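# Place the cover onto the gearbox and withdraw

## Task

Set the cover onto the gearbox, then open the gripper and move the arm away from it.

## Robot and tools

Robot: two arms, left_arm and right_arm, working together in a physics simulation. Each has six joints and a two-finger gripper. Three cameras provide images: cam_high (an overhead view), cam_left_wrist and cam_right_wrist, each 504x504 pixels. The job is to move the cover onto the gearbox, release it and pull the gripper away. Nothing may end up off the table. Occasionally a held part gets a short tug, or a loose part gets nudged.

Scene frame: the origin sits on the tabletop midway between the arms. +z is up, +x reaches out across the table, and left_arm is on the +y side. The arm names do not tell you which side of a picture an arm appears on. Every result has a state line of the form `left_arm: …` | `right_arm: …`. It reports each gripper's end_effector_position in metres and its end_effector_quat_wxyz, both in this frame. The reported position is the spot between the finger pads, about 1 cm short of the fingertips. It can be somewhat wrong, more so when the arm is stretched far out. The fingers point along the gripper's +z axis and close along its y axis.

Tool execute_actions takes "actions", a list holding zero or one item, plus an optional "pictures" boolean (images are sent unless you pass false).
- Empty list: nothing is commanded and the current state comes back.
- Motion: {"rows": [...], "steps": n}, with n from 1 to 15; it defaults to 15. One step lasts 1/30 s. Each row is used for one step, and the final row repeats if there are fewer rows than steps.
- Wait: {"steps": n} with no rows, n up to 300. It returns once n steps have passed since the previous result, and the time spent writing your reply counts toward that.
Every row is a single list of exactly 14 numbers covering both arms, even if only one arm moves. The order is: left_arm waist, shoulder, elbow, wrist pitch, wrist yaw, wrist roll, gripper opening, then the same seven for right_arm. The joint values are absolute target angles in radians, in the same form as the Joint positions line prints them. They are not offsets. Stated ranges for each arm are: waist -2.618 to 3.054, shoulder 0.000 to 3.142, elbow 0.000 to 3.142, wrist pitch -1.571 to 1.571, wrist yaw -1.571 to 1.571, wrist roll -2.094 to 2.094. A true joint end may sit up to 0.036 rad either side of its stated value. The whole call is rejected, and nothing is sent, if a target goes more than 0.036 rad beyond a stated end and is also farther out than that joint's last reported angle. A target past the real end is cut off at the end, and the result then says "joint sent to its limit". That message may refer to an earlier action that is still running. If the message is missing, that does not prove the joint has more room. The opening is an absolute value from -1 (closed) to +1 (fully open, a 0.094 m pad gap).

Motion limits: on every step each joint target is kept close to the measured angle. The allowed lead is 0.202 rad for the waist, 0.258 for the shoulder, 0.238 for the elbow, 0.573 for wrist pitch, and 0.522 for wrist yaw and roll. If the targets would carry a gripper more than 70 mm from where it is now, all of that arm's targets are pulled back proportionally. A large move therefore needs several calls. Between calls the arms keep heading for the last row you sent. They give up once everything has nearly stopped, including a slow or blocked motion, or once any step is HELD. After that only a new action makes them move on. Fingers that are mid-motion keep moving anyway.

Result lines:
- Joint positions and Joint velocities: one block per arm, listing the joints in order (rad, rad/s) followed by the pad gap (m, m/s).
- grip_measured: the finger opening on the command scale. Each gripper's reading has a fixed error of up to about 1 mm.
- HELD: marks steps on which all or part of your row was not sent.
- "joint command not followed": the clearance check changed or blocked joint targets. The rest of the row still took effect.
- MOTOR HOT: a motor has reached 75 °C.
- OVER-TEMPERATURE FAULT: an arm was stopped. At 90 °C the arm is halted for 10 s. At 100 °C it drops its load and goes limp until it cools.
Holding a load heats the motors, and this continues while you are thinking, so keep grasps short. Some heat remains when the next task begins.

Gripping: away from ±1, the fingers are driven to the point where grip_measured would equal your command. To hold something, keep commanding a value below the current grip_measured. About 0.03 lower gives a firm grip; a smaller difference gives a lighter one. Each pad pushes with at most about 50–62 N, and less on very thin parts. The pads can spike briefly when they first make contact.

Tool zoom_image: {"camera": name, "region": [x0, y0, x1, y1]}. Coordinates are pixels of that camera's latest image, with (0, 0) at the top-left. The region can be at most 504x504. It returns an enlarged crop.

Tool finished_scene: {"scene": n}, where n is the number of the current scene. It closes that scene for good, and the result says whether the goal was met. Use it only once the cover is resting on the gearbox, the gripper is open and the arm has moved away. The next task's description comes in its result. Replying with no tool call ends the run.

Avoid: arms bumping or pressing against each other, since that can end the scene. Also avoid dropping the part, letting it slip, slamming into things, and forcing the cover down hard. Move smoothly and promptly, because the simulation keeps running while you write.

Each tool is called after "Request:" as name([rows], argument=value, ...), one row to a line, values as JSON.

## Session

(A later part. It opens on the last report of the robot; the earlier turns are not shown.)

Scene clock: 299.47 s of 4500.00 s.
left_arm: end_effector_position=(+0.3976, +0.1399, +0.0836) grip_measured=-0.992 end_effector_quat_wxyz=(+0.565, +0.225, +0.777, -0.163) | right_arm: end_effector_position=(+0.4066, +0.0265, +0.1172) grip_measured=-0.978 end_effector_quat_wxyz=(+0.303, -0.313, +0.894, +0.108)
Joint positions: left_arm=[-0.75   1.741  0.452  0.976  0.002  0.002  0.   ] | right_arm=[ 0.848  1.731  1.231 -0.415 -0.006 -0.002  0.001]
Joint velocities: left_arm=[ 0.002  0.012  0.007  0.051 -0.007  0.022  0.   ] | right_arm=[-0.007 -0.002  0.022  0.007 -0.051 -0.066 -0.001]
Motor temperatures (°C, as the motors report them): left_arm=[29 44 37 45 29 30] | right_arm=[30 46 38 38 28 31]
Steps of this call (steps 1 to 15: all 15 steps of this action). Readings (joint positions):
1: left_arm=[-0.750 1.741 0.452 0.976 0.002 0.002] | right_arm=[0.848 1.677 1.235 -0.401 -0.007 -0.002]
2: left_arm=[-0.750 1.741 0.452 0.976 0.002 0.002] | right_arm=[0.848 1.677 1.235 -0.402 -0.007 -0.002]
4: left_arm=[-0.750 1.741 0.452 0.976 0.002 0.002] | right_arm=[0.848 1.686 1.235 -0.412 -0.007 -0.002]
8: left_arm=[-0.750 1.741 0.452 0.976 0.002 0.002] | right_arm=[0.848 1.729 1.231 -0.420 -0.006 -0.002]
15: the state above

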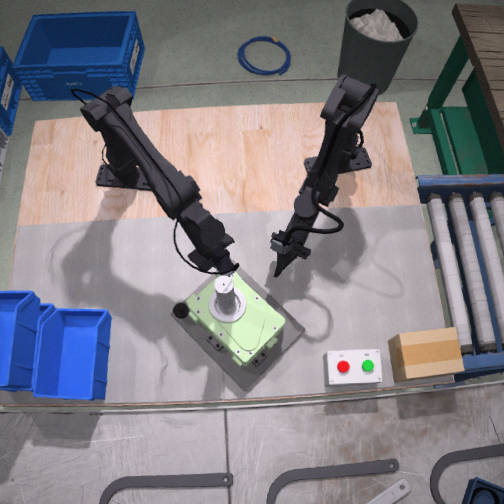

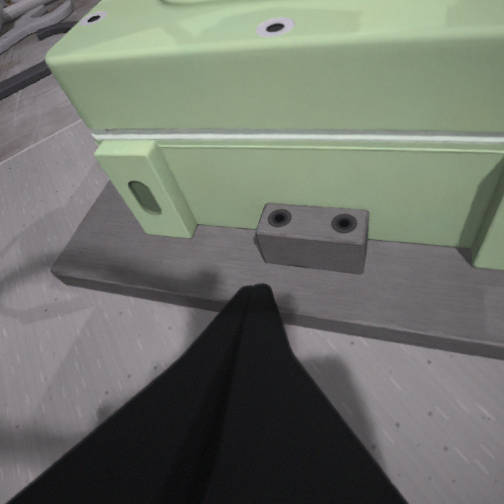

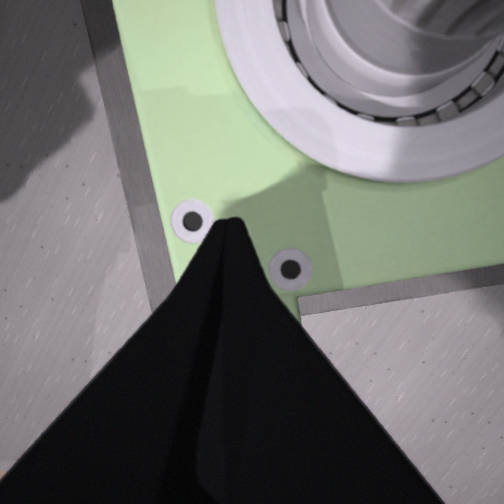

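Big progress. Now the mid −y side.

Request:
execute_actions([
  {"rows":[[-0.75,1.72,0.46,1.0,0,0,-1,0.84,1.55,1.25,-0.45,0,0,-1],[-0.75,1.72,0.46,1.0,0,0,-1,0.84,1.55,1.25,-0.45,0,0,-1],[-0.75,1.72,0.46,1.0,0,0,-1,0.84,1.45,1.25,-0.55,0,0,-1],[-0.75,1.72,0.46,1.0,0,0,-1,0.84,1.4,1.25,-0.65,0,0,-1],[-0.75,1.72,0.46,1.0,0,0,-1,0.84,1.3,1.2,-0.75,0,0,-1]]},
], pictures=false)

Request:
execute_actions([
  {"rows":[[-0.75,1.72,0.46,1.0,0,0,-1,0.5,1.3,1.25,-0.85,0,0,-1],[-0.75,1.72,0.46,1.0,0,0,-1,0.5,1.3,1.25,-0.85,0,0,-1],[-0.75,1.72,0.46,1.0,0,0,-1,0.5,1.3,1.25,-0.85,0,0,-1],[-0.75,1.72,0.46,1.0,0,0,-1,0.5,1.3,1.25,-0.85,0,0,-1],[-0.75,1.72,0.46,1.0,0,0,-1,0.5,1.3,1.25,-0.85,0,0,-1],[-0.75,1.72,0.46,1.0,0,0,-1,0.5,1.3,1.25,-0.85,0,0,-1],[-0.75,1.72,0.46,1.0,0,0,-1,0.5,1.3,1.25,-0.85,0,0,-1],[-0.75,1.72,0.46,1.0,0,0,-1,0.55,1.5,1.5,-0.99,0,0,-1]]},
], pictures=false)

Request:
execute_actions([
  {"rows":[[-0.75,1.72,0.46,1.0,0,0,-1,0.56,1.9,1.9,-0.85,-0.2,0,-1]]},
], pictures=false)

Request:
execute_actions([
  {"rows":[[-0.75,1.72,0.46,1.0,0,0,-1,0.575,2.0,1.95,-0.8,-0.3,0,-1],[-0.75,1.72,0.46,1.0,0,0,-1,0.575,2.0,1.99,-0.8,-0.3,0,-1],[-0.75,1.72,0.46,1.0,0,0,-1,0.575,2.05,1.99,-0.78,-0.3,0,-1],[-0.75,1.72,0.46,1.0,0,0,-1,0.575,2.08,1.99,-0.76,-0.3,0,-1],[-0.75,1.72,0.46,1.0,0,0,-1,0.575,2.12,1.99,-0.76,-0.3,0,-1]]},
], pictures=false)

Request:
execute_actions([
  {"rows":[[-0.75,1.72,0.46,1.0,0,0,-1,0.575,2.135,1.99,-0.77,-0.3,0,-1],[-0.75,1.72,0.46,1.0,0,0,-1,0.575,2.15,1.985,-0.775,-0.3,0,-1],[-0.75,1.72,0.46,1.0,0,0,-1,0.575,2.165,1.98,-0.78,-0.29,0,-1],[-0.75,1.72,0.46,1.0,0,0,-1,0.575,2.18,1.98,-0.79,-0.29,0,-1],[-0.75,1.72,0.46,1.0,0,0,-1,0.575,2.195,1.975,-0.8,-0.28,0,-1],[-0.75,1.72,0.46,1.0,0,0,-1,0.575,2.21,1.97,-0.81,-0.28,0,-1],[-0.75,1.72,0.46,1.0,0,0,-1,0.575,2.225,1.97,-0.815,-0.27,0,-1],[-0.75,1.72,0.46,1.0,0,0,-1,0.575,2.24,1.965,-0.82,-0.27,0,-1],[-0.75,1.72,0.46,1.0,0,0,-1,0.575,2.26,1.96,-0.83,-0.26,0,-1],[-0.75,1.72,0.46,1.0,0,0,-1,0.575,2.28,1.96,-0.84,-0.26,0,-1],[-0.75,1.72,0.46,1.0,0,0,-1,0.575,2.3,1.955,-0.85,-0.25,0,-1],[-0.75,1.72,0.46,1.0,0,0,-1,0.575,2.33,1.95,-0.87,-0.25,0,-1]]},
])

Scene clock: 301.67 s of 4500.00 s.
left_arm: end_effector_position=(+0.3976, +0.1399, +0.0836) grip_measured=-0.992 end_effector_quat_wxyz=(+0.565, +0.225, +0.777, -0.163) | right_arm: end_effector_position=(+0.3409, -0.0255, +0.2454) grip_measured=-0.978 end_effector_quat_wxyz=(+0.371, -0.304, +0.868, +0.132)
Joint positions: left_arm=[-0.75   1.741  0.452  0.976  0.002  0.002  0.   ] | right_arm=[ 0.848  1.284  1.223 -0.7   -0.006 -0.002  0.001]
Joint velocities: left_arm=[-0.002 -0.002 -0.007 -0.066  0.022  0.007  0.001] | right_arm=[ 0.007  0.203 -0.09  -0.271 -0.022  0.007  0.   ]
Motor temperatures (°C, as the motors report them): left_arm=[29 44 36 45 29 30] | right_arm=[30 45 38 38 28 31]
Steps of this call (steps 1 to 15: the robot went on to your last target; steps 16 to 51: nothing new was sent; steps 52 to 66: all 15 steps of this action). Readings (joint positions):
52: left_arm=[-0.750 1.741 0.452 0.976 0.002 0.002] | right_arm=[0.848 1.714 1.231 -0.410 -0.006 -0.002]
53: left_arm=[-0.750 1.741 0.452 0.976 0.002 0.002] | right_arm=[0.848 1.691 1.228 -0.431 -0.006 -0.002]
55: left_arm=[-0.750 1.741 0.452 0.976 0.002 0.002] | right_arm=[0.848 1.610 1.228 -0.475 -0.006 -0.002]
59: left_arm=[-0.750 1.741 0.452 0.976 0.002 0.002] | right_arm=[0.848 1.369 1.224 -0.609 -0.006 -0.002]
66: the state above

Scene clock: 302.17 s of 4500.00 s.
left_arm: end_effector_position=(+0.3976, +0.1399, +0.0836) grip_measured=-0.992 end_effector_quat_wxyz=(+0.565, +0.225, +0.777, -0.163) | right_arm: end_effector_position=(+0.4122, -0.1184, +0.2259) grip_measured=-0.978 end_effector_quat_wxyz=(+0.287, -0.175, +0.940, +0.051)
Joint positions: left_arm=[-0.75   1.741  0.452  0.976  0.002  0.002  0.   ] | right_arm=[ 0.547  1.507  1.467 -0.938  0.004 -0.002  0.001]
Joint velocities: left_arm=[ 0.022 -0.007 -0.002 -0.022 -0.051 -0.037 -0.   ] | right_arm=[ 0.007  0.012 -0.012 -0.344  0.066 -0.081 -0.   ]
Motor temperatures (°C, as the motors report them): left_arm=[29 44 36 46 29 30] | right_arm=[30 45 38 38 28 31]
Steps of this call (steps 1 to 15: all 15 steps of this action). Readings (joint positions):
1: left_arm=[-0.750 1.741 0.452 0.976 0.002 0.002] | right_arm=[0.822 1.291 1.223 -0.718 -0.021 -0.002]
2: left_arm=[-0.750 1.741 0.452 0.976 0.002 0.002] | right_arm=[0.766 1.295 1.223 -0.740 -0.027 -0.003]
4: left_arm=[-0.750 1.741 0.452 0.976 0.002 0.002] | right_arm=[0.620 1.303 1.223 -0.774 -0.020 -0.003]
8: left_arm=[-0.750 1.741 0.452 0.976 0.002 0.002] | right_arm=[0.495 1.331 1.262 -0.858 0.012 -0.002]
15: the state above

Scene clock: 302.67 s of 4500.00 s.
left_arm: end_effector_position=(+0.3976, +0.1399, +0.0836) grip_measured=-0.992 end_effector_quat_wxyz=(+0.565, +0.225, +0.777, -0.163) | right_arm: end_effector_position=(+0.5105, -0.0416, +0.2108) grip_measured=-0.978 end_effector_quat_wxyz=(+0.293, -0.205, +0.923, +0.144)
Joint positions: left_arm=[-0.75   1.741  0.452  0.976  0.002  0.002  0.   ] | right_arm=[ 0.553  1.93   1.857 -0.855 -0.183 -0.002  0.001]
Joint velocities: left_arm=[ 0.012 -0.017 -0.002  0.007 -0.007 -0.081 -0.   ] | right_arm=[ 0.017 -0.037 -0.002 -0.037 -0.051  0.022 -0.   ]
Motor temperatures (°C, as the motors report them): left_arm=[29 44 36 46 29 30] | right_arm=[30 46 38 38 28 31]
Steps of this call (steps 1 to 15: all 15 steps of this action). Readings (joint positions):
1: left_arm=[-0.750 1.741 0.452 0.976 0.002 0.002] | right_arm=[0.547 1.534 1.499 -0.966 -0.019 -0.002]
2: left_arm=[-0.750 1.741 0.452 0.976 0.002 0.002] | right_arm=[0.548 1.587 1.565 -0.972 -0.048 -0.002]
4: left_arm=[-0.750 1.741 0.452 0.976 0.002 0.002] | right_arm=[0.551 1.722 1.710 -0.937 -0.094 -0.002]
8: left_arm=[-0.750 1.741 0.452 0.976 0.002 0.002] | right_arm=[0.553 1.911 1.857 -0.851 -0.152 -0.002]
15: the state above

Scene clock: 303.17 s of 4500.00 s.
left_arm: end_effector_position=(+0.3976, +0.1398, +0.0837) grip_measured=-0.992 end_effector_quat_wxyz=(+0.566, +0.225, +0.777, -0.163) | right_arm: end_effector_position=(+0.5449, -0.0002, +0.1607) grip_measured=-0.978 end_effector_quat_wxyz=(+0.272, -0.224, +0.916, +0.190)
Joint positions: left_arm=[-0.75   1.741  0.452  0.976  0.002  0.002  0.   ] | right_arm=[ 0.569  2.147  1.973 -0.771 -0.282  0.002  0.001]
Joint velocities: left_arm=[ 0.022  0.002  0.002 -0.007  0.037  0.022  0.   ] | right_arm=[ 0.002 -0.022 -0.007  0.037  0.022  0.051 -0.   ]
Motor temperatures (°C, as the motors report them): left_arm=[29 44 36 46 29 30] | right_arm=[30 46 38 37 28 31]
Steps of this call (steps 1 to 15: all 15 steps of this action). Readings (joint positions):
1: left_arm=[-0.750 1.741 0.452 0.976 0.002 0.002] | right_arm=[0.553 1.938 1.869 -0.859 -0.198 -0.002]
2: left_arm=[-0.750 1.741 0.452 0.976 0.002 0.002] | right_arm=[0.555 1.954 1.897 -0.858 -0.216 -0.002]
4: left_arm=[-0.750 1.741 0.452 0.976 0.002 0.002] | right_arm=[0.561 2.000 1.949 -0.826 -0.244 -0.002]
8: left_arm=[-0.750 1.741 0.452 0.976 0.002 0.002] | right_arm=[0.567 2.090 1.973 -0.771 -0.274 0.002]
15: the state above

Scene clock: 303.67 s of 4500.00 s.
left_arm: end_effector_position=(+0.3976, +0.1398, +0.0837) grip_measured=-0.992 end_effector_quat_wxyz=(+0.566, +0.225, +0.777, -0.163) | right_arm: end_effector_position=(+0.5451, -0.0007, +0.1199) grip_measured=-0.979 end_effector_quat_wxyz=(+0.234, -0.225, +0.928, +0.185)
Joint positions: left_arm=[-0.75   1.741  0.452  0.976  0.002  0.002  0.   ] | right_arm=[ 0.566  2.222  1.974 -0.781 -0.287 -0.008  0.001]
Joint velocities: left_arm=[ 0.012 -0.022  0.012 -0.081 -0.037 -0.022  0.   ] | right_arm=[ 0.012  0.012 -0.002  0.051  0.022  0.037 -0.001]
Motor temperatures (°C, as the motors report them): left_arm=[29 44 36 46 29 30] | right_arm=[30 46 38 37 28 31]
Steps of this call (steps 1 to 15: all 15 steps of this action). Readings (joint positions):
1: left_arm=[-0.750 1.741 0.452 0.976 0.002 0.002] | right_arm=[0.569 2.147 1.973 -0.771 -0.282 0.002]
2: left_arm=[-0.750 1.741 0.452 0.976 0.002 0.002] | right_arm=[0.569 2.147 1.973 -0.771 -0.282 0.002]
4: left_arm=[-0.750 1.741 0.452 0.976 0.002 0.002] | right_arm=[0.569 2.153 1.973 -0.772 -0.282 0.002]
8: left_arm=[-0.750 1.741 0.452 0.976 0.002 0.002] | right_arm=[0.569 2.191 1.973 -0.781 -0.279 0.001]
15: the state above

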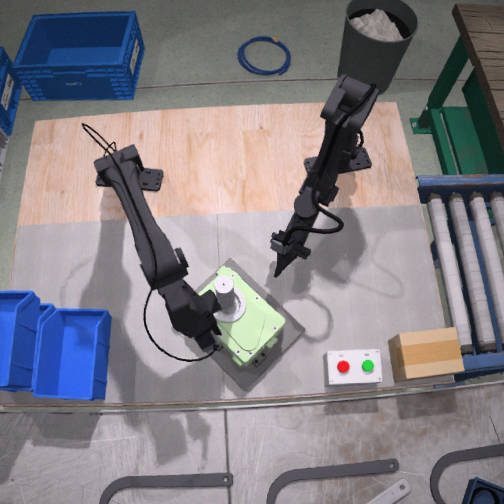

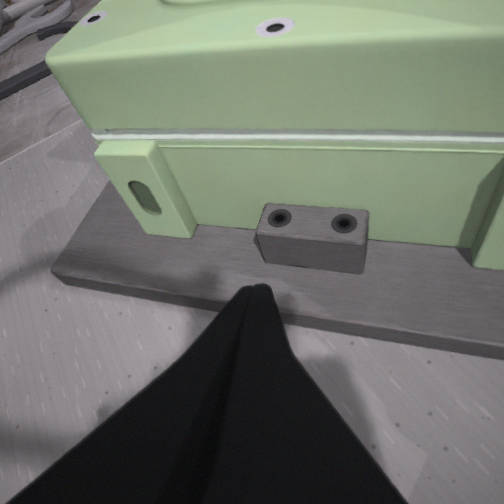

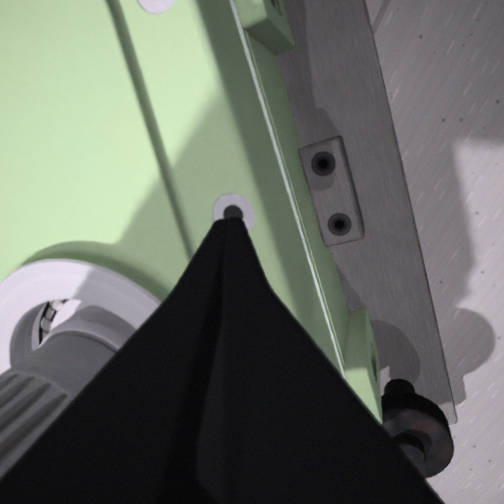

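Request:
execute_actions([
  {"rows":[[-0.6,1.5,0.65,0.6,0,0,-1,0.575,2.1,1.99,-0.76,-0.3,0,-1],[-0.6,1.5,0.65,0.6,0,0,-1,0.575,2.1,1.99,-0.76,-0.3,0,-1],[-0.6,1.5,0.65,0.6,0,0,-1,0.575,2.0,1.95,-0.8,-0.3,0,-1],[-0.6,1.5,0.65,0.6,0,0,-1,0.575,1.9,1.9,-0.8,-0.3,0,-1],[-0.6,1.5,0.65,0.6,0,0,-1,0.55,1.9,1.9,-0.8,-0.2,0,-1],[-0.55,1.4,0.9,-0.1,0,0,-1,0.5,1.8,1.8,-0.85,-0.1,0,-1]]},
], pictures=false)

Request:
execute_actions([
  {"rows":[[-0.55,1.6,1.5,-0.6,0,0,-1,0.4,1.3,1.3,-0.8,0,0,-1]]},
], pictures=false)

Request:
execute_actions([
  {"rows":[[-0.62,1.95,2.0,-0.9,0,0,-1,0.4,1.3,1.3,-0.8,0,0,-1],[-0.62,1.95,2.0,-0.9,0,0,-1,0.4,1.3,1.3,-0.8,0,0,-1],[-0.62,1.95,2.0,-0.9,0,0,-1,0.4,1.3,1.3,-0.8,0,0,-1],[-0.62,1.95,2.0,-0.9,0,0,-1,0.4,1.3,1.3,-0.8,0,0,-1],[-0.62,1.95,2.0,-0.9,0,0,-1,0.4,1.3,1.3,-0.8,0,0,-1],[-0.62,1.95,2.0,-0.9,0,0,-1,0.4,1.3,1.3,-0.8,0,0,-1],[-0.68,2.08,2.14,-0.94,0,0,-1,0.4,1.3,1.3,-0.8,0,0,-1],[-0.68,2.08,2.14,-0.94,0,0,-1,0.4,1.3,1.3,-0.8,0,0,-1],[-0.68,2.12,2.14,-0.94,0,0,-1,0.4,1.3,1.3,-0.8,0,0,-1],[-0.68,2.17,2.14,-0.94,0,0,-1,0.4,1.3,1.3,-0.8,0,0,-1]]},
], pictures=false)

Request:
execute_actions([
  {"rows":[[-0.68,2.185,2.14,-0.95,0,0,-1,0.4,1.3,1.3,-0.8,0,0,-1],[-0.68,2.2,2.14,-0.95,0,0,-1,0.4,1.3,1.3,-0.8,0,0,-1],[-0.68,2.215,2.135,-0.96,0,0,-1,0.4,1.3,1.3,-0.8,0,0,-1],[-0.68,2.23,2.13,-0.97,0,0,-1,0.4,1.3,1.3,-0.8,0,0,-1],[-0.68,2.245,2.13,-0.97,0,0,-1,0.4,1.3,1.3,-0.8,0,0,-1],[-0.68,2.26,2.125,-0.98,0,0,-1,0.4,1.3,1.3,-0.8,0,0,-1],[-0.68,2.275,2.12,-0.99,0,0,-1,0.4,1.3,1.3,-0.8,0,0,-1],[-0.68,2.29,2.12,-1.0,0,0,-1,0.4,1.3,1.3,-0.8,0,0,-1],[-0.68,2.305,2.115,-1.0,0,0,-1,0.4,1.3,1.3,-0.8,0,0,-1],[-0.68,2.32,2.11,-1.01,0,0,-1,0.4,1.3,1.3,-0.8,0,0,-1],[-0.68,2.34,2.11,-1.02,0,0,-1,0.4,1.3,1.3,-0.8,0,0,-1],[-0.68,2.36,2.105,-1.03,0,0,-1,0.4,1.3,1.3,-0.8,0,0,-1],[-0.68,2.38,2.1,-1.04,0,0,-1,0.4,1.3,1.3,-0.8,0,0,-1]]},
], pictures=false)

Request:
execute_actions([
  {"steps":10},
])

Scene clock: 307.87 s of 4500.00 s.
left_arm: end_effector_position=(+0.4509, +0.2109, +0.2181) grip_measured=-0.992 end_effector_quat_wxyz=(+0.538, +0.151, +0.824, -0.097) | right_arm: end_effector_position=(+0.5099, -0.0836, +0.2785) grip_measured=-0.979 end_effector_quat_wxyz=(+0.376, -0.171, +0.903, +0.117)
Joint positions: left_arm=[-0.551  1.384  0.904  0.066 -0.002  0.002  0.   ] | right_arm=[ 0.495  1.774  1.827 -0.822 -0.125 -0.004  0.001]
Joint velocities: left_arm=[ 0.017  0.188  0.007 -1.179 -0.037  0.022 -0.001] | right_arm=[-0.002  0.017 -0.002 -0.051  0.081 -0.007 -0.   ]
Motor temperatures (°C, as the motors report them): left_arm=[29 43 36 46 29 30] | right_arm=[30 45 38 37 28 31]
Steps of this call (steps 1 to 15: the robot went on to your last target; steps 16 to 90: nothing new was sent; then 0.70 s passed at rest; steps 91 to 105: all 15 steps of this action). Readings (joint positions):
91: left_arm=[-0.739 1.723 0.467 0.927 0.009 0.002] | right_arm=[0.566 2.209 1.975 -0.768 -0.287 -0.007]
92: left_arm=[-0.715 1.691 0.491 0.852 0.013 0.002] | right_arm=[0.566 2.200 1.975 -0.774 -0.285 -0.007]
94: left_arm=[-0.656 1.616 0.550 0.756 0.011 0.002] | right_arm=[0.566 2.151 1.955 -0.776 -0.285 -0.007]
98: left_arm=[-0.568 1.465 0.776 0.400 0.003 0.002] | right_arm=[0.548 1.962 1.858 -0.798 -0.219 -0.007]
105: the state above

Scene clock: 308.37 s of 4500.00 s.
left_arm: end_effector_position=(+0.4800, +0.1999, +0.2672) grip_measured=-0.992 end_effector_quat_wxyz=(+0.440, +0.161, +0.880, -0.079) | right_arm: end_effector_position=(+0.4055, -0.1775, +0.2604) grip_measured=-0.979 end_effector_quat_wxyz=(+0.375, -0.104, +0.920, +0.045)
Joint positions: left_arm=[-0.551  1.592  1.486 -0.536 -0.002  0.002  0.   ] | right_arm=[ 0.395  1.295  1.318 -0.82  -0.01  -0.003  0.001]
Joint velocities: left_arm=[-0.002 -0.007 -0.017 -0.212  0.037 -0.007 -0.001] | right_arm=[ 0.012  0.012 -0.007 -0.066 -0.007  0.007  0.001]
Motor temperatures (°C, as the motors report them): left_arm=[29 43 36 46 29 30] | right_arm=[30 45 38 37 28 31]
Steps of this call (steps 1 to 15: all 15 steps of this action). Readings (joint positions):
1: left_arm=[-0.551 1.414 0.944 -0.039 -0.002 0.002] | right_arm=[0.489 1.748 1.786 -0.791 -0.115 -0.004]
2: left_arm=[-0.551 1.472 1.020 -0.158 -0.002 0.002] | right_arm=[0.476 1.701 1.710 -0.777 -0.100 -0.004]
4: left_arm=[-0.551 1.588 1.171 -0.326 -0.002 0.002] | right_arm=[0.433 1.575 1.546 -0.782 -0.069 -0.004]
8: left_arm=[-0.551 1.659 1.400 -0.500 -0.002 0.002] | right_arm=[0.395 1.327 1.323 -0.831 -0.022 -0.003]
15: the state above

Scene clock: 308.87 s of 4500.00 s.
left_arm: end_effector_position=(+0.5291, +0.1018, +0.1683) grip_measured=-0.992 end_effector_quat_wxyz=(+0.283, +0.235, +0.927, -0.070) | right_arm: end_effector_position=(+0.4059, -0.1780, +0.2606) grip_measured=-0.979 end_effector_quat_wxyz=(+0.375, -0.103, +0.920, +0.043)
Joint positions: left_arm=[-0.684  2.187  2.108 -0.901 -0.001  0.002  0.   ] | right_arm=[ 0.395  1.295  1.318 -0.819 -0.007 -0.003  0.001]
Joint velocities: left_arm=[ 0.002  0.276  0.012 -0.359 -0.007 -0.022  0.   ] | right_arm=[-0.002 -0.017 -0.007 -0.037 -0.007 -0.037 -0.001]
Motor temperatures (°C, as the motors report them): left_arm=[29 44 37 46 29 30] | right_arm=[30 45 38 37 28 31]
Steps of this call (steps 1 to 15: all 15 steps of this action). Readings (joint positions):
1: left_arm=[-0.557 1.625 1.534 -0.610 -0.005 0.002] | right_arm=[0.395 1.295 1.318 -0.819 -0.009 -0.003]
2: left_arm=[-0.568 1.688 1.622 -0.685 -0.008 0.002] | right_arm=[0.395 1.295 1.318 -0.819 -0.009 -0.003]
4: left_arm=[-0.596 1.839 1.797 -0.748 -0.007 0.002] | right_arm=[0.395 1.295 1.318 -0.819 -0.008 -0.003]
8: left_arm=[-0.634 2.045 2.027 -0.841 -0.006 0.002] | right_arm=[0.395 1.295 1.318 -0.819 -0.007 -0.003]
15: the state above

Scene clock: 309.37 s of 4500.00 s.
left_arm: end_effector_position=(+0.5232, +0.1051, +0.1174) grip_measured=-0.992 end_effector_quat_wxyz=(+0.222, +0.239, +0.944, -0.055) | right_arm: end_effector_position=(+0.4059, -0.1780, +0.2606) grip_measured=-0.979 end_effector_quat_wxyz=(+0.375, -0.103, +0.920, +0.043)
Joint positions: left_arm=[-0.684  2.277  2.118 -0.951 -0.001  0.002  0.   ] | right_arm=[ 0.395  1.295  1.318 -0.819 -0.007 -0.003  0.001]
Joint velocities: left_arm=[-0.012  0.007  0.022 -0.007  0.066  0.022  0.001] | right_arm=[-0.002 -0.007 -0.002  0.007 -0.022 -0.007 -0.   ]
Motor temperatures (°C, as the motors report them): left_arm=[29 44 37 46 29 30] | right_arm=[30 45 38 37 28 31]
Steps of this call (steps 1 to 15: all 15 steps of this action). Readings (joint positions):
1: left_arm=[-0.684 2.195 2.108 -0.911 -0.001 0.002] | right_arm=[0.395 1.295 1.318 -0.819 -0.007 -0.003]
2: left_arm=[-0.684 2.201 2.108 -0.919 -0.001 0.002] | right_arm=[0.395 1.295 1.318 -0.819 -0.007 -0.003]
4: left_arm=[-0.684 2.212 2.108 -0.931 -0.001 0.002] | right_arm=[0.395 1.295 1.318 -0.819 -0.007 -0.003]
8: left_arm=[-0.684 2.249 2.108 -0.950 -0.001 0.002] | right_arm=[0.395 1.295 1.318 -0.819 -0.007 -0.003]
15: the state above

Scene clock: 309.70 s of 4500.00 s.
left_arm: end_effector_position=(+0.5233, +0.1050, +0.1174) grip_measured=-0.992 end_effector_quat_wxyz=(+0.222, +0.239, +0.944, -0.055) | right_arm: end_effector_position=(+0.4059, -0.1780, +0.2606) grip_measured=-0.979 end_effector_quat_wxyz=(+0.375, -0.103, +0.920, +0.043)
Joint positions: left_arm=[-0.684  2.277  2.119 -0.951 -0.001  0.002  0.   ] | right_arm=[ 0.395  1.295  1.318 -0.819 -0.007 -0.003  0.001]
Joint velocities: left_arm=[-0.002 -0.012  0.007 -0.022  0.037  0.051 -0.001] | right_arm=[ 0.007 -0.017 -0.007 -0.007 -0.051 -0.007 -0.   ]
Motor temperatures (°C, as the motors report them): left_arm=[29 44 37 46 29 30] | right_arm=[30 45 38 37 28 31]
Steps of this call (steps 1 to 10: the robot went on to your last target). Readings (joint positions):
1: left_arm=[-0.684 2.277 2.118 -0.951 -0.001 0.002] | right_arm=[0.395 1.295 1.318 -0.819 -0.007 -0.003]
2: left_arm=[-0.684 2.277 2.119 -0.951 -0.001 0.002] | right_arm=[0.395 1.295 1.318 -0.819 -0.007 -0.003]
4: left_arm=[-0.684 2.277 2.119 -0.951 -0.001 0.002] | right_arm=[0.395 1.295 1.318 -0.819 -0.007 -0.003]
8: left_arm=[-0.684 2.277 2.119 -0.951 -0.001 0.002] | right_arm=[0.395 1.295 1.318 -0.819 -0.007 -0.003]
10: the state above

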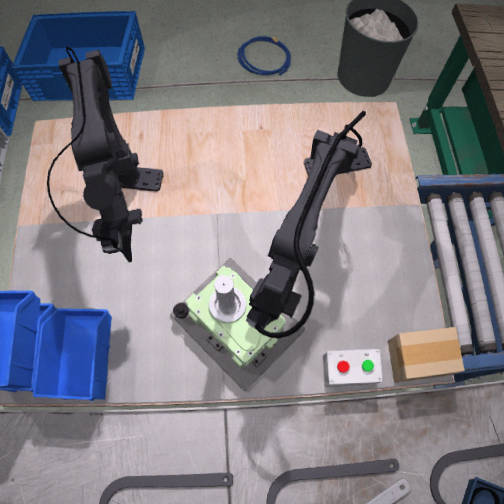

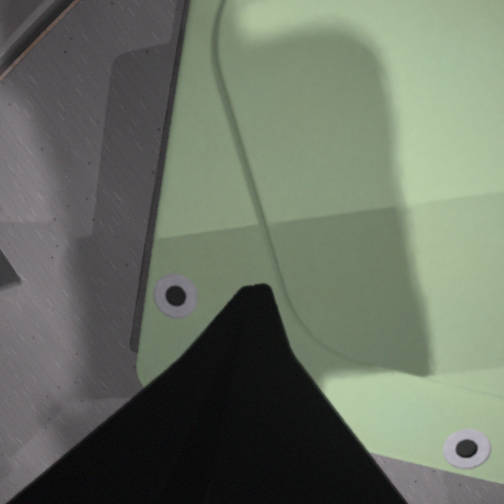

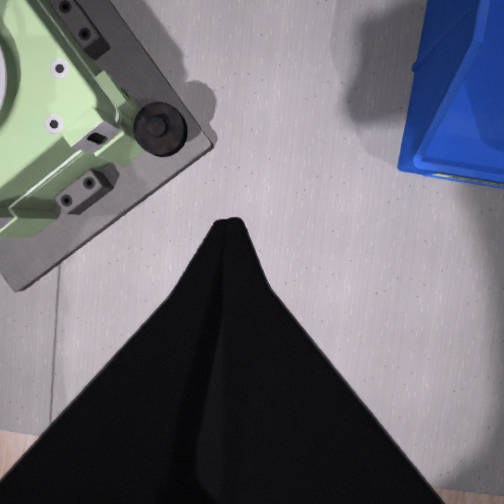

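Request:
execute_actions([
  {"rows":[[-0.66,2.1,2.1,-0.95,0,0,-1,0.55,1.7,1.75,-0.95,0,0,-1]]},
], pictures=false)

Request:
execute_actions([
  {"rows":[[-0.55,1.6,1.5,-0.6,0,0,-1,0.645,1.85,1.86,-0.99,0,0,-1],[-0.55,1.6,1.5,-0.6,0,0,-1,0.645,1.85,1.86,-0.99,0,0,-1],[-0.55,1.6,1.5,-0.6,0,0,-1,0.645,1.85,1.86,-0.99,0,0,-1],[-0.55,1.6,1.5,-0.6,0,0,-1,0.645,1.9,1.86,-0.99,0,0,-1],[-0.55,1.6,1.5,-0.6,0,0,-1,0.645,1.93,1.86,-0.99,0,0,-1],[-0.55,1.6,1.5,-0.6,0,0,-1,0.645,1.98,1.88,-0.99,0,0,-1]]},
], pictures=false)

Request:
execute_actions([
  {"rows":[[-0.55,1.4,0.9,-0.1,0,0,-1,0.645,2.0,1.88,-1.0,0,0,-1],[-0.55,1.4,0.9,-0.1,0,0,-1,0.645,2.015,1.88,-1.0,0,0,-1],[-0.55,1.4,0.9,-0.1,0,0,-1,0.645,2.03,1.88,-1.0,0,0,-1],[-0.55,1.4,0.9,-0.1,0,0,-1,0.645,2.045,1.88,-1.01,0,0,-1],[-0.55,1.4,0.9,-0.1,0,0,-1,0.645,2.06,1.88,-1.02,0,0,-1],[-0.55,1.4,0.9,-0.1,0,0,-1,0.645,2.075,1.87,-1.03,0,0,-1],[-0.55,1.4,0.9,-0.1,0,0,-1,0.645,2.09,1.87,-1.04,0,0,-1],[-0.55,1.4,0.9,-0.1,0,0,-1,0.645,2.105,1.86,-1.05,0,0,-1],[-0.55,1.4,0.9,-0.1,0,0,-1,0.645,2.12,1.86,-1.05,0,0,-1],[-0.55,1.4,0.9,-0.1,0,0,-1,0.645,2.14,1.85,-1.06,0,0,-1],[-0.55,1.4,0.9,-0.1,0,0,-1,0.645,2.16,1.85,-1.07,0,0,-1],[-0.55,1.4,0.9,-0.1,0,0,-1,0.645,2.18,1.84,-1.08,0,0,-1],[-0.55,1.4,0.9,-0.1,0,0,-1,0.645,2.21,1.83,-1.09,0,0,-1]]},
], pictures=false)

Request:
execute_actions([
  {"rows":[[-0.65,1.5,0.65,0.6,0,0,-1,0.645,2.21,1.83,-1.09,0,0,-1]]},
], pictures=false)

Request:
execute_actions([
  {"rows":[[-0.75,1.72,0.46,1.0,0,0,-1,0.645,1.95,1.86,-0.99,0,0,-1]]},
])

Scene clock: 312.77 s of 4500.00 s.
left_arm: end_effector_position=(+0.5168, +0.1191, +0.2034) grip_measured=-0.992 end_effector_quat_wxyz=(+0.295, +0.226, +0.926, -0.071) | right_arm: end_effector_position=(+0.4692, -0.0913, +0.2331) grip_measured=-0.979 end_effector_quat_wxyz=(+0.300, -0.180, +0.935, +0.058)
Joint positions: left_arm=[-0.666  2.096  2.094 -0.953 -0.001  0.002  0.   ] | right_arm=[ 0.555  1.729  1.712 -0.933 -0.003 -0.002  0.001]
Joint velocities: left_arm=[-0.027  0.105 -0.017  0.066  0.037  0.037  0.001] | right_arm=[-0.027 -0.042  0.007 -0.007  0.007 -0.022  0.   ]
Motor temperatures (°C, as the motors report them): left_arm=[29 43 36 45 29 30] | right_arm=[30 45 38 37 28 31]
Steps of this call (steps 1 to 15: the robot went on to your last target; steps 16 to 77: nothing new was sent; steps 78 to 92: all 15 steps of this action). Readings (joint positions):
78: left_arm=[-0.683 2.260 2.114 -0.945 -0.001 0.002] | right_arm=[0.414 1.327 1.358 -0.864 0.006 -0.002]
79: left_arm=[-0.682 2.243 2.102 -0.950 -0.001 0.002] | right_arm=[0.452 1.390 1.437 -0.906 0.010 -0.002]
81: left_arm=[-0.676 2.197 2.094 -0.961 -0.001 0.002] | right_arm=[0.521 1.549 1.605 -0.915 0.004 -0.002]
85: left_arm=[-0.667 2.107 2.094 -0.957 -0.001 0.002] | right_arm=[0.555 1.721 1.712 -0.893 -0.003 -0.002]
92: the state above

Scene clock: 313.27 s of 4500.00 s.
left_arm: end_effector_position=(+0.4718, +0.2086, +0.2671) grip_measured=-0.992 end_effector_quat_wxyz=(+0.418, +0.158, +0.892, -0.071) | right_arm: end_effector_position=(+0.4828, -0.0358, +0.1491) grip_measured=-0.979 end_effector_quat_wxyz=(+0.204, -0.230, +0.950, +0.050)
Joint positions: left_arm=[-0.541  1.589  1.524 -0.631 -0.007  0.002  0.   ] | right_arm=[ 0.651  2.018  1.854 -0.984 -0.002 -0.002  0.001]
Joint velocities: left_arm=[-0.007  0.115  0.002  0.095  0.066 -0.022  0.   ] | right_arm=[ 0.007 -0.115  0.002 -0.022  0.007 -0.037 -0.001]
Motor temperatures (°C, as the motors report them): left_arm=[29 43 36 45 29 30] | right_arm=[30 45 38 37 28 31]
Steps of this call (steps 1 to 15: all 15 steps of this action). Readings (joint positions):
1: left_arm=[-0.660 2.076 2.052 -0.906 0.003 0.002] | right_arm=[0.563 1.744 1.737 -0.956 0.002 -0.002]
2: left_arm=[-0.649 2.036 1.978 -0.852 0.007 0.002] | right_arm=[0.578 1.770 1.778 -0.970 0.006 -0.002]
4: left_arm=[-0.608 1.926 1.818 -0.773 0.008 0.002] | right_arm=[0.618 1.821 1.827 -0.963 0.005 -0.002]
8: left_arm=[-0.536 1.656 1.539 -0.705 -0.006 0.002] | right_arm=[0.652 1.939 1.854 -0.964 -0.002 -0.002]
15: the state above

Scene clock: 313.77 s of 4500.00 s.
left_arm: end_effector_position=(+0.4242, +0.2261, +0.1456) grip_measured=-0.992 end_effector_quat_wxyz=(+0.416, +0.158, +0.893, -0.070) | right_arm: end_effector_position=(+0.4800, -0.0372, +0.1164) grip_measured=-0.979 end_effector_quat_wxyz=(+0.162, -0.232, +0.958, +0.040)
Joint positions: left_arm=[-0.541  1.426  0.887 -0.16  -0.007  0.002  0.   ] | right_arm=[ 0.651  2.087  1.858 -1.006 -0.002 -0.002  0.001]
Joint velocities: left_arm=[ 0.007 -0.066  0.002  0.388  0.007 -0.007 -0.001] | right_arm=[-0.022 -0.007 -0.002  0.037 -0.007  0.007 -0.   ]
Motor temperatures (°C, as the motors report them): left_arm=[29 43 36 45 29 30] | right_arm=[30 45 38 37 28 31]
Steps of this call (steps 1 to 15: all 15 steps of this action). Readings (joint positions):
1: left_arm=[-0.541 1.567 1.471 -0.542 -0.007 0.002] | right_arm=[0.651 2.017 1.854 -0.985 -0.002 -0.002]
2: left_arm=[-0.541 1.525 1.385 -0.437 -0.007 0.002] | right_arm=[0.651 2.016 1.854 -0.985 -0.002 -0.002]
4: left_arm=[-0.541 1.439 1.222 -0.308 -0.007 0.002] | right_arm=[0.651 2.021 1.854 -0.986 -0.002 -0.002]
8: left_arm=[-0.541 1.386 0.959 -0.182 -0.007 0.002] | right_arm=[0.651 2.059 1.854 -1.001 -0.002 -0.002]
15: the state above

Scene clock: 314.27 s of 4500.00 s.
left_arm: end_effector_position=(+0.4345, +0.1690, +0.1509) grip_measured=-0.992 end_effector_quat_wxyz=(+0.565, +0.187, +0.792, -0.132) | right_arm: end_effector_position=(+0.4800, -0.0372, +0.1164) grip_measured=-0.979 end_effector_quat_wxyz=(+0.162, -0.232, +0.958, +0.040)
Joint positions: left_arm=[-0.651  1.524  0.644  0.548  0.     0.002  0.   ] | right_arm=[ 0.651  2.087  1.858 -1.006 -0.002 -0.002  0.001]
Joint velocities: left_arm=[-0.007 -0.007 -0.012  0.227 -0.007  0.037 -0.   ] | right_arm=[-0.007 -0.017  0.012  0.022 -0.037 -0.007 -0.   ]
Motor temperatures (°C, as the motors report them): left_arm=[29 43 36 45 29 30] | right_arm=[30 45 38 37 28 31]
Steps of this call (steps 1 to 15: all 15 steps of this action). Readings (joint positions):
1: left_arm=[-0.553 1.427 0.847 -0.061 -0.014 0.002] | right_arm=[0.651 2.087 1.858 -1.006 -0.002 -0.002]
2: left_arm=[-0.577 1.432 0.790 0.078 -0.017 0.002] | right_arm=[0.651 2.087 1.858 -1.006 -0.002 -0.002]
4: left_arm=[-0.629 1.472 0.700 0.259 -0.009 0.002] | right_arm=[0.651 2.087 1.858 -1.006 -0.002 -0.002]
8: left_arm=[-0.651 1.524 0.644 0.405 0.000 0.002] | right_arm=[0.651 2.087 1.858 -1.006 -0.002 -0.002]
15: the state above

Scene clock: 314.77 s of 4500.00 s.
left_arm: end_effector_position=(+0.3962, +0.1409, +0.0786) grip_measured=-0.992 end_effector_quat_wxyz=(+0.557, +0.226, +0.783, -0.160) | right_arm: end_effector_position=(+0.4770, -0.0387, +0.1762) grip_measured=-0.979 end_effector_quat_wxyz=(+0.226, -0.229, +0.945, +0.055)
Joint positions: left_arm=[-0.75   1.741  0.452  0.955  0.002  0.002  0.   ] | right_arm=[ 0.651  1.955  1.852 -0.999 -0.002 -0.002  0.001]
Joint velocities: left_arm=[-0.007  0.027 -0.017  0.183 -0.007  0.051 -0.001] | right_arm=[ 0.002  0.007 -0.007 -0.11  -0.051  0.007  0.001]
Motor temperatures (°C, as the motors report them): left_arm=[29 43 36 45 29 30] | right_arm=[30 45 38 37 28 31]
Steps of this call (steps 1 to 15: all 15 steps of this action). Readings (joint positions):
1: left_arm=[-0.662 1.545 0.618 0.633 -0.008 0.002] | right_arm=[0.651 2.069 1.857 -1.000 -0.002 -0.002]
2: left_arm=[-0.683 1.582 0.583 0.748 -0.011 0.002] | right_arm=[0.651 2.056 1.852 -1.003 -0.002 -0.002]
4: left_arm=[-0.730 1.670 0.519 0.847 -0.005 0.002] | right_arm=[0.651 2.019 1.852 -1.003 -0.002 -0.002]
8: left_arm=[-0.750 1.749 0.453 0.864 0.002 0.002] | right_arm=[0.651 1.959 1.852 -1.000 -0.002 -0.002]
15: the state above

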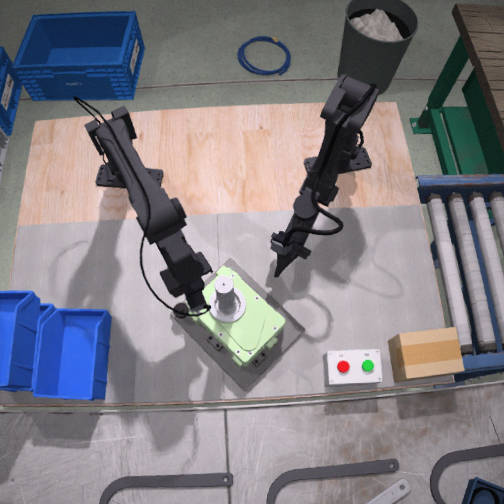

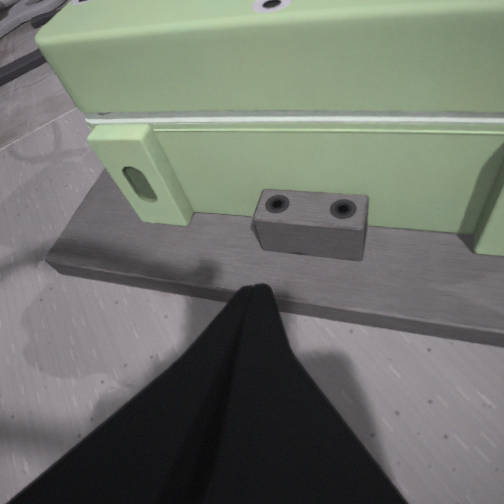

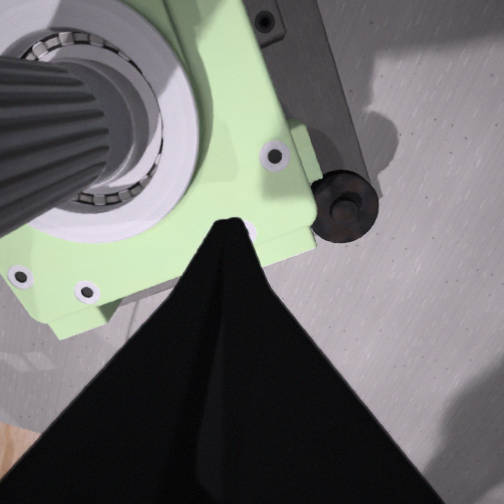

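Request:
execute_actions([
  {"rows":[[-0.75,1.72,0.46,1.0,0,0,-1,0.55,1.3,1.25,-0.8,0,0,-1]]},
], pictures=false)

Request:
execute_actions([
  {"rows":[[-0.75,1.72,0.46,1.0,0,0,-1,0.84,1.3,1.1,-0.45,0,0,-1]]},
], pictures=false)

Request:
execute_actions([
  {"rows":[[-0.75,1.72,0.46,1.0,0,0,-1,0.84,1.5,1.25,-0.4,0,0,-1],[-0.75,1.72,0.46,1.0,0,0,-1,0.84,1.5,1.25,-0.4,0,0,-1],[-0.75,1.72,0.46,1.0,0,0,-1,0.84,1.55,1.25,-0.4,0,0,-1],[-0.75,1.72,0.46,1.0,0,0,-1,0.84,1.55,1.25,-0.4,0,0,-1],[-0.75,1.72,0.46,1.0,0,0,-1,0.84,1.6,1.25,-0.4,0,0,-1],[-0.75,1.72,0.46,1.0,0,0,-1,0.84,1.65,1.25,-0.39,0,0,-1]]},
], pictures=false)

Request:
execute_actions([
  {"rows":[[-0.75,1.72,0.46,1.0,0,0,-1,0.84,1.67,1.24,-0.41,0,0,-1],[-0.75,1.72,0.46,1.0,0,0,-1,0.84,1.69,1.23,-0.43,0,0,-1],[-0.75,1.72,0.46,1.0,0,0,-1,0.84,1.71,1.22,-0.45,0,0,-1],[-0.75,1.72,0.46,1.0,0,0,-1,0.84,1.73,1.21,-0.48,0,0,-1],[-0.75,1.72,0.46,1.0,0,0,-1,0.84,1.75,1.2,-0.5,0,0,-1],[-0.75,1.72,0.46,1.0,0,0,-1,0.84,1.77,1.19,-0.53,0,0,-1],[-0.75,1.72,0.46,1.0,0,0,-1,0.84,1.79,1.18,-0.55,0,0,-1],[-0.75,1.72,0.46,1.0,0,0,-1,0.84,1.81,1.17,-0.58,0,0,-1],[-0.75,1.72,0.46,1.0,0,0,-1,0.84,1.83,1.16,-0.6,0,0,-1],[-0.75,1.72,0.46,1.0,0,0,-1,0.84,1.85,1.15,-0.63,0,0,-1],[-0.75,1.72,0.46,1.0,0,0,-1,0.84,1.88,1.14,-0.66,0,0,-1]]},
])

Scene clock: 316.90 s of 4500.00 s.
left_arm: end_effector_position=(+0.3976, +0.1400, +0.0836) grip_measured=-0.992 end_effector_quat_wxyz=(+0.565, +0.225, +0.777, -0.163) | right_arm: end_effector_position=(+0.3828, -0.1317, +0.2397) grip_measured=-0.979 end_effector_quat_wxyz=(+0.349, -0.169, +0.920, +0.062)
Joint positions: left_arm=[-0.75   1.741  0.452  0.976  0.002  0.002  0.   ] | right_arm=[ 0.542  1.287  1.262 -0.822  0.004 -0.002  0.001]
Joint velocities: left_arm=[-0.007 -0.017 -0.002 -0.081  0.007 -0.037  0.001] | right_arm=[-0.007  0.125 -0.007 -0.051  0.022 -0.051  0.   ]
Motor temperatures (°C, as the motors report them): left_arm=[29 43 36 45 29 30] | right_arm=[30 46 38 37 28 31]
Steps of this call (steps 1 to 30: the robot went on to your last target; steps 31 to 49: nothing new was sent; steps 50 to 64: all 15 steps of this action). Readings (joint positions):
50: left_arm=[-0.750 1.741 0.452 0.976 0.002 0.002] | right_arm=[0.642 1.923 1.801 -0.945 -0.007 -0.002]
51: left_arm=[-0.750 1.741 0.452 0.976 0.002 0.002] | right_arm=[0.627 1.864 1.709 -0.895 -0.010 -0.002]
53: left_arm=[-0.750 1.741 0.452 0.976 0.002 0.002] | right_arm=[0.579 1.718 1.529 -0.861 -0.008 -0.002]
57: left_arm=[-0.750 1.741 0.452 0.976 0.002 0.002] | right_arm=[0.538 1.400 1.272 -0.860 0.004 -0.002]
64: the state above

Scene clock: 317.40 s of 4500.00 s.
left_arm: end_effector_position=(+0.3976, +0.1400, +0.0836) grip_measured=-0.992 end_effector_quat_wxyz=(+0.565, +0.225, +0.777, -0.163) | right_arm: end_effector_position=(+0.3586, -0.0114, +0.2216) grip_measured=-0.979 end_effector_quat_wxyz=(+0.400, -0.299, +0.855, +0.142)
Joint positions: left_arm=[-0.75   1.741  0.452  0.976  0.002  0.002  0.   ] | right_arm=[ 0.848  1.314  1.101 -0.481 -0.007 -0.     0.001]
Joint velocities: left_arm=[-0.007 -0.007 -0.002 -0.095 -0.051 -0.037 -0.   ] | right_arm=[-0.002 -0.007  0.017  0.081  0.022 -0.007 -0.   ]
Motor temperatures (°C, as the motors report them): left_arm=[29 43 36 46 29 30] | right_arm=[30 45 38 37 28 31]
Steps of this call (steps 1 to 15: all 15 steps of this action). Readings (joint positions):
1: left_arm=[-0.750 1.741 0.452 0.976 0.002 0.002] | right_arm=[0.567 1.286 1.236 -0.771 0.019 -0.001]
2: left_arm=[-0.750 1.741 0.452 0.976 0.002 0.002] | right_arm=[0.621 1.284 1.198 -0.699 0.025 -0.000]
4: left_arm=[-0.750 1.741 0.452 0.976 0.002 0.002] | right_arm=[0.755 1.296 1.138 -0.610 0.017 -0.000]
8: left_arm=[-0.750 1.741 0.452 0.976 0.002 0.002] | right_arm=[0.849 1.314 1.101 -0.542 -0.008 -0.000]
15: the state above

Scene clock: 317.90 s of 4500.00 s.
left_arm: end_effector_position=(+0.3976, +0.1400, +0.0836) grip_measured=-0.992 end_effector_quat_wxyz=(+0.565, +0.225, +0.777, -0.163) | right_arm: end_effector_position=(+0.4087, +0.0283, +0.1438) grip_measured=-0.979 end_effector_quat_wxyz=(+0.333, -0.309, +0.883, +0.119)
Joint positions: left_arm=[-0.75   1.741  0.452  0.976  0.002  0.002  0.   ] | right_arm=[ 0.848  1.679  1.235 -0.403 -0.007 -0.     0.001]
Joint velocities: left_arm=[ 0.002  0.012 -0.002 -0.022 -0.022 -0.051  0.   ] | right_arm=[-0.007 -0.027 -0.012 -0.095  0.037  0.081  0.   ]
Motor temperatures (°C, as the motors report them): left_arm=[29 43 36 46 29 30] | right_arm=[30 46 38 37 28 31]
Steps of this call (steps 1 to 15: all 15 steps of this action). Readings (joint positions):
1: left_arm=[-0.750 1.741 0.452 0.976 0.002 0.002] | right_arm=[0.848 1.335 1.121 -0.489 -0.007 -0.000]
2: left_arm=[-0.750 1.741 0.452 0.976 0.002 0.002] | right_arm=[0.848 1.377 1.161 -0.483 -0.007 -0.000]
4: left_arm=[-0.750 1.741 0.452 0.976 0.002 0.002] | right_arm=[0.848 1.475 1.221 -0.431 -0.007 -0.000]
8: left_arm=[-0.750 1.741 0.452 0.976 0.002 0.002] | right_arm=[0.848 1.628 1.235 -0.395 -0.007 -0.000]
15: the state above

Scene clock: 318.40 s of 4500.00 s.
left_arm: end_effector_position=(+0.3976, +0.1400, +0.0836) grip_measured=-0.992 end_effector_quat_wxyz=(+0.565, +0.225, +0.777, -0.163) | right_arm: end_effector_position=(+0.4057, +0.0258, +0.1169) grip_measured=-0.979 end_effector_quat_wxyz=(+0.302, -0.312, +0.894, +0.108)
Joint positions: left_arm=[-0.75   1.741  0.452  0.976  0.002  0.002  0.   ] | right_arm=[ 0.848  1.729  1.229 -0.418 -0.006 -0.     0.001]
Joint velocities: left_arm=[-0.007 -0.007 -0.002  0.007 -0.037  0.022  0.   ] | right_arm=[-0.002 -0.012 -0.007  0.022 -0.022  0.051 -0.001]
Motor temperatures (°C, as the motors report them): left_arm=[29 43 36 46 29 30] | right_arm=[30 45 38 37 28 31]
Steps of this call (steps 1 to 15: all 15 steps of this action). Readings (joint positions):
1: left_arm=[-0.750 1.741 0.452 0.976 0.002 0.002] | right_arm=[0.848 1.679 1.235 -0.403 -0.007 -0.000]
2: left_arm=[-0.750 1.741 0.452 0.976 0.002 0.002] | right_arm=[0.848 1.679 1.235 -0.404 -0.007 -0.000]
4: left_arm=[-0.750 1.741 0.452 0.976 0.002 0.002] | right_arm=[0.848 1.687 1.235 -0.414 -0.007 -0.000]
8: left_arm=[-0.750 1.741 0.452 0.976 0.002 0.002] | right_arm=[0.848 1.728 1.229 -0.420 -0.006 -0.000]
15: the state above

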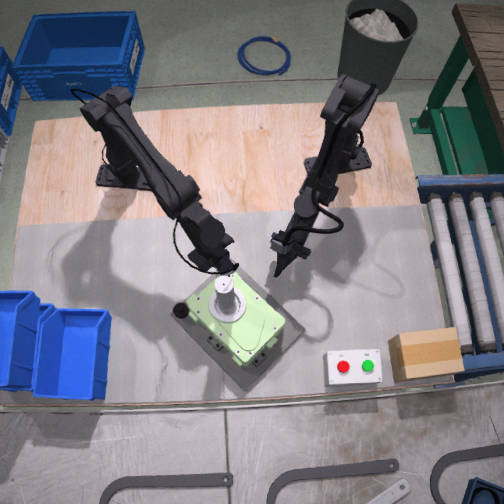

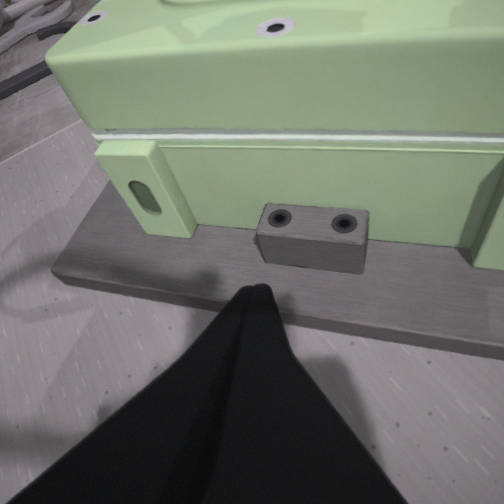

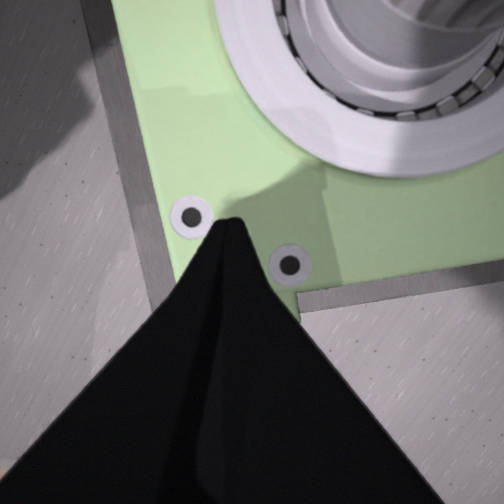

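Request:
zoom_image(camera="cam_left_wrist", region=[60,90,260,180])

Region (60, 90, 260, 180) of cam_left_wrist's 504x504 image, scaled by 2.520, with more detail than that image has; it fills the top 227 rows of this view, and the rest is white.

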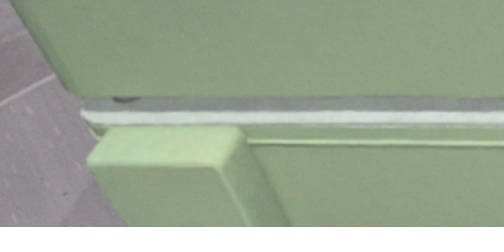

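Request:
execute_actions([
  {"rows":[[-0.6,1.5,0.65,0.6,0,0,-1,0.84,1.55,1.25,-0.45,0,0,-1],[-0.6,1.5,0.65,0.6,0,0,-1,0.84,1.55,1.25,-0.45,0,0,-1],[-0.6,1.5,0.65,0.6,0,0,-1,0.84,1.45,1.25,-0.5,0,0,-1],[-0.6,1.5,0.65,0.6,0,0,-1,0.84,1.4,1.2,-0.5,0,0,-1],[-0.6,1.5,0.65,0.6,0,0,-1,0.84,1.3,1.1,-0.5,0,0,-1],[-0.55,1.4,0.9,-0.1,0,0,-1,0.8,1.2,1.1,-0.5,0,0,-1]]},
], pictures=false)

Request:
execute_actions([
  {"rows":[[-0.55,1.6,1.5,-0.6,0,0,-1,0.4,1.0,1.0,-0.6,0,0,-1]]},
], pictures=false)

Request:
execute_actions([
  {"rows":[[-0.58,2.1,2.05,-0.45,0,0,-1,0.4,1.0,1.0,-0.6,0,0,-1]]},
], pictures=false)

Request:
execute_actions([
  {"rows":[[-0.64,2.2,2.08,-0.4,0,0,-1,0.4,1.0,1.0,-0.6,0,0,-1],[-0.66,2.22,2.08,-0.4,0,0,-1,0.4,1.0,1.0,-0.6,0,0,-1],[-0.68,2.24,2.08,-0.4,0,0,-1,0.4,1.0,1.0,-0.6,0,0,-1],[-0.7,2.27,2.08,-0.38,0,0,-1,0.4,1.0,1.0,-0.6,0,0,-1]]},
])

Scene clock: 320.63 s of 4500.00 s.
left_arm: end_effector_position=(+0.4510, +0.2108, +0.2181) grip_measured=-0.992 end_effector_quat_wxyz=(+0.538, +0.150, +0.824, -0.097) | right_arm: end_effector_position=(+0.3577, -0.0340, +0.2828) grip_measured=-0.979 end_effector_quat_wxyz=(+0.472, -0.268, +0.826, +0.154)
Joint positions: left_arm=[-0.551  1.384  0.904  0.066 -0.002  0.002  0.   ] | right_arm=[ 0.804  1.18   1.123 -0.475 -0.002 -0.     0.001]
Joint velocities: left_arm=[-0.002  0.222 -0.002 -1.209 -0.051 -0.007 -0.   ] | right_arm=[ 0.002  0.227  0.002 -0.154  0.007 -0.037 -0.   ]
Motor temperatures (°C, as the motors report them): left_arm=[29 43 36 46 29 30] | right_arm=[30 45 38 36 28 31]
Steps of this call (steps 1 to 15: the robot went on to your last target; steps 16 to 52: nothing new was sent; steps 53 to 67: all 15 steps of this action). Readings (joint positions):
53: left_arm=[-0.739 1.723 0.467 0.927 0.009 0.002] | right_arm=[0.848 1.711 1.230 -0.415 -0.006 -0.000]
54: left_arm=[-0.715 1.691 0.491 0.852 0.013 0.002] | right_arm=[0.848 1.688 1.226 -0.435 -0.006 -0.000]
56: left_arm=[-0.656 1.616 0.550 0.757 0.011 0.002] | right_arm=[0.848 1.608 1.223 -0.457 -0.006 -0.000]
60: left_arm=[-0.568 1.465 0.776 0.400 0.003 0.002] | right_arm=[0.822 1.308 1.126 -0.475 -0.007 -0.000]
67: the state above

Scene clock: 321.13 s of 4500.00 s.
left_arm: end_effector_position=(+0.4799, +0.1999, +0.2673) grip_measured=-0.992 end_effector_quat_wxyz=(+0.441, +0.161, +0.880, -0.079) | right_arm: end_effector_position=(+0.3734, -0.1860, +0.2625) grip_measured=-0.979 end_effector_quat_wxyz=(+0.468, -0.097, +0.877, +0.049)
Joint positions: left_arm=[-0.551  1.592  1.485 -0.536 -0.002  0.002  0.   ] | right_arm=[ 0.4    1.014  1.008 -0.586  0.007 -0.001  0.001]
Joint velocities: left_arm=[-0.007 -0.002 -0.002 -0.227  0.007  0.037  0.001] | right_arm=[ 0.002 -0.012 -0.007 -0.051 -0.037 -0.007 -0.001]
Motor temperatures (°C, as the motors report them): left_arm=[29 43 36 46 29 30] | right_arm=[30 45 38 36 28 31]
Steps of this call (steps 1 to 15: all 15 steps of this action). Readings (joint positions):
1: left_arm=[-0.551 1.414 0.944 -0.039 -0.002 0.002] | right_arm=[0.781 1.170 1.106 -0.473 -0.017 -0.001]
2: left_arm=[-0.551 1.472 1.021 -0.158 -0.002 0.002] | right_arm=[0.727 1.140 1.072 -0.485 -0.022 -0.001]
4: left_arm=[-0.551 1.588 1.171 -0.325 -0.002 0.002] | right_arm=[0.580 1.069 1.020 -0.536 -0.016 -0.001]
8: left_arm=[-0.551 1.659 1.400 -0.499 -0.002 0.002] | right_arm=[0.402 1.016 1.008 -0.573 0.010 -0.001]
15: the state above

Scene clock: 321.63 s of 4500.00 s.
left_arm: end_effector_position=(+0.6095, +0.1370, +0.2207) grip_measured=-0.992 end_effector_quat_wxyz=(+0.452, +0.169, +0.872, -0.086) | right_arm: end_effector_position=(+0.3730, -0.1860, +0.2621) grip_measured=-0.979 end_effector_quat_wxyz=(+0.467, -0.097, +0.878, +0.049)
Joint positions: left_arm=[-0.572  2.148  2.003 -0.471 -0.002  0.002  0.   ] | right_arm=[ 0.4    1.014  1.008 -0.588  0.006 -0.001  0.001]
Joint velocities: left_arm=[ 0.002 -0.173  0.002 -0.007 -0.022 -0.051 -0.   ] | right_arm=[-0.017  0.012 -0.002 -0.007 -0.095 -0.007  0.001]
Motor temperatures (°C, as the motors report them): left_arm=[29 43 37 46 29 30] | right_arm=[30 45 38 36 28 31]
Steps of this call (steps 1 to 15: all 15 steps of this action). Readings (joint positions):
1: left_arm=[-0.553 1.621 1.523 -0.564 -0.002 0.002] | right_arm=[0.400 1.014 1.008 -0.586 0.007 -0.001]
2: left_arm=[-0.556 1.680 1.596 -0.566 -0.002 0.002] | right_arm=[0.400 1.014 1.008 -0.586 0.007 -0.001]
4: left_arm=[-0.564 1.829 1.756 -0.521 -0.002 0.002] | right_arm=[0.400 1.014 1.008 -0.587 0.006 -0.001]
8: left_arm=[-0.572 2.092 1.997 -0.446 -0.002 0.002] | right_arm=[0.400 1.014 1.008 -0.588 0.006 -0.001]
15: the state above

Scene clock: 322.13 s of 4500.00 s.
left_arm: end_effector_position=(+0.5977, +0.0422, +0.1682) grip_measured=-0.992 end_effector_quat_wxyz=(+0.435, +0.233, +0.862, -0.119) | right_arm: end_effector_position=(+0.3730, -0.1859, +0.2620) grip_measured=-0.979 end_effector_quat_wxyz=(+0.466, -0.097, +0.878, +0.049)
Joint positions: left_arm=[-0.713  2.303  2.065 -0.396  0.005  0.002  0.   ] | right_arm=[ 0.4    1.014  1.008 -0.588  0.006 -0.001  0.001]
Joint velocities: left_arm=[ 0.095 -0.076  0.002 -0.037  0.037  0.007  0.   ] | right_arm=[ 0.007 -0.012 -0.007  0.022 -0.007 -0.007 -0.001]
Motor temperatures (°C, as the motors report them): left_arm=[29 44 37 46 29 30] | right_arm=[30 45 38 36 28 31]
Steps of this call (steps 1 to 15: all 15 steps of this action). Readings (joint positions):
1: left_arm=[-0.577 2.151 2.014 -0.471 -0.004 0.002] | right_arm=[0.400 1.014 1.008 -0.588 0.006 -0.001]
2: left_arm=[-0.586 2.162 2.033 -0.459 -0.008 0.002] | right_arm=[0.400 1.014 1.008 -0.588 0.006 -0.001]
4: left_arm=[-0.620 2.192 2.059 -0.423 -0.011 0.002] | right_arm=[0.400 1.014 1.008 -0.588 0.006 -0.001]
8: left_arm=[-0.703 2.259 2.065 -0.392 -0.003 0.002] | right_arm=[0.400 1.014 1.008 -0.588 0.006 -0.001]
15: the state above

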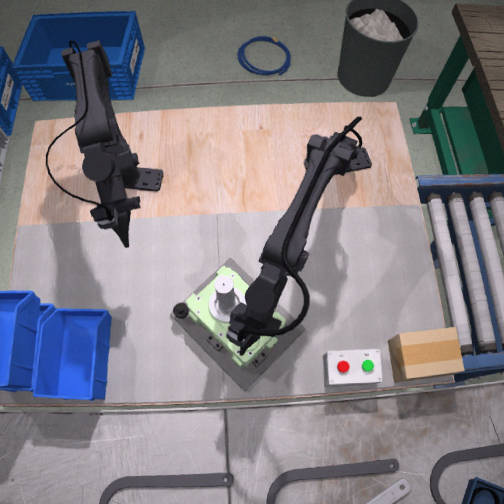

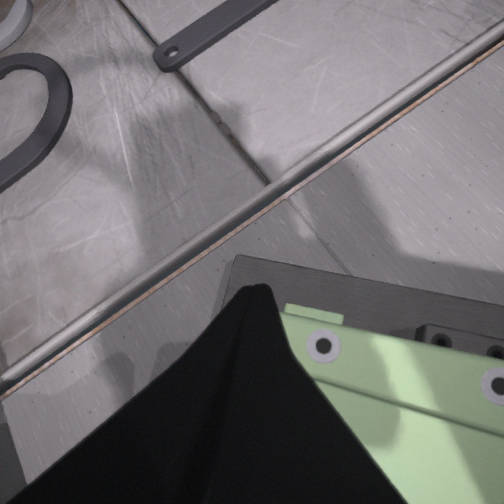

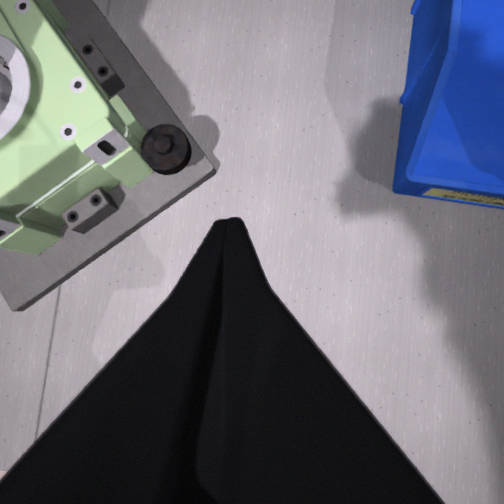

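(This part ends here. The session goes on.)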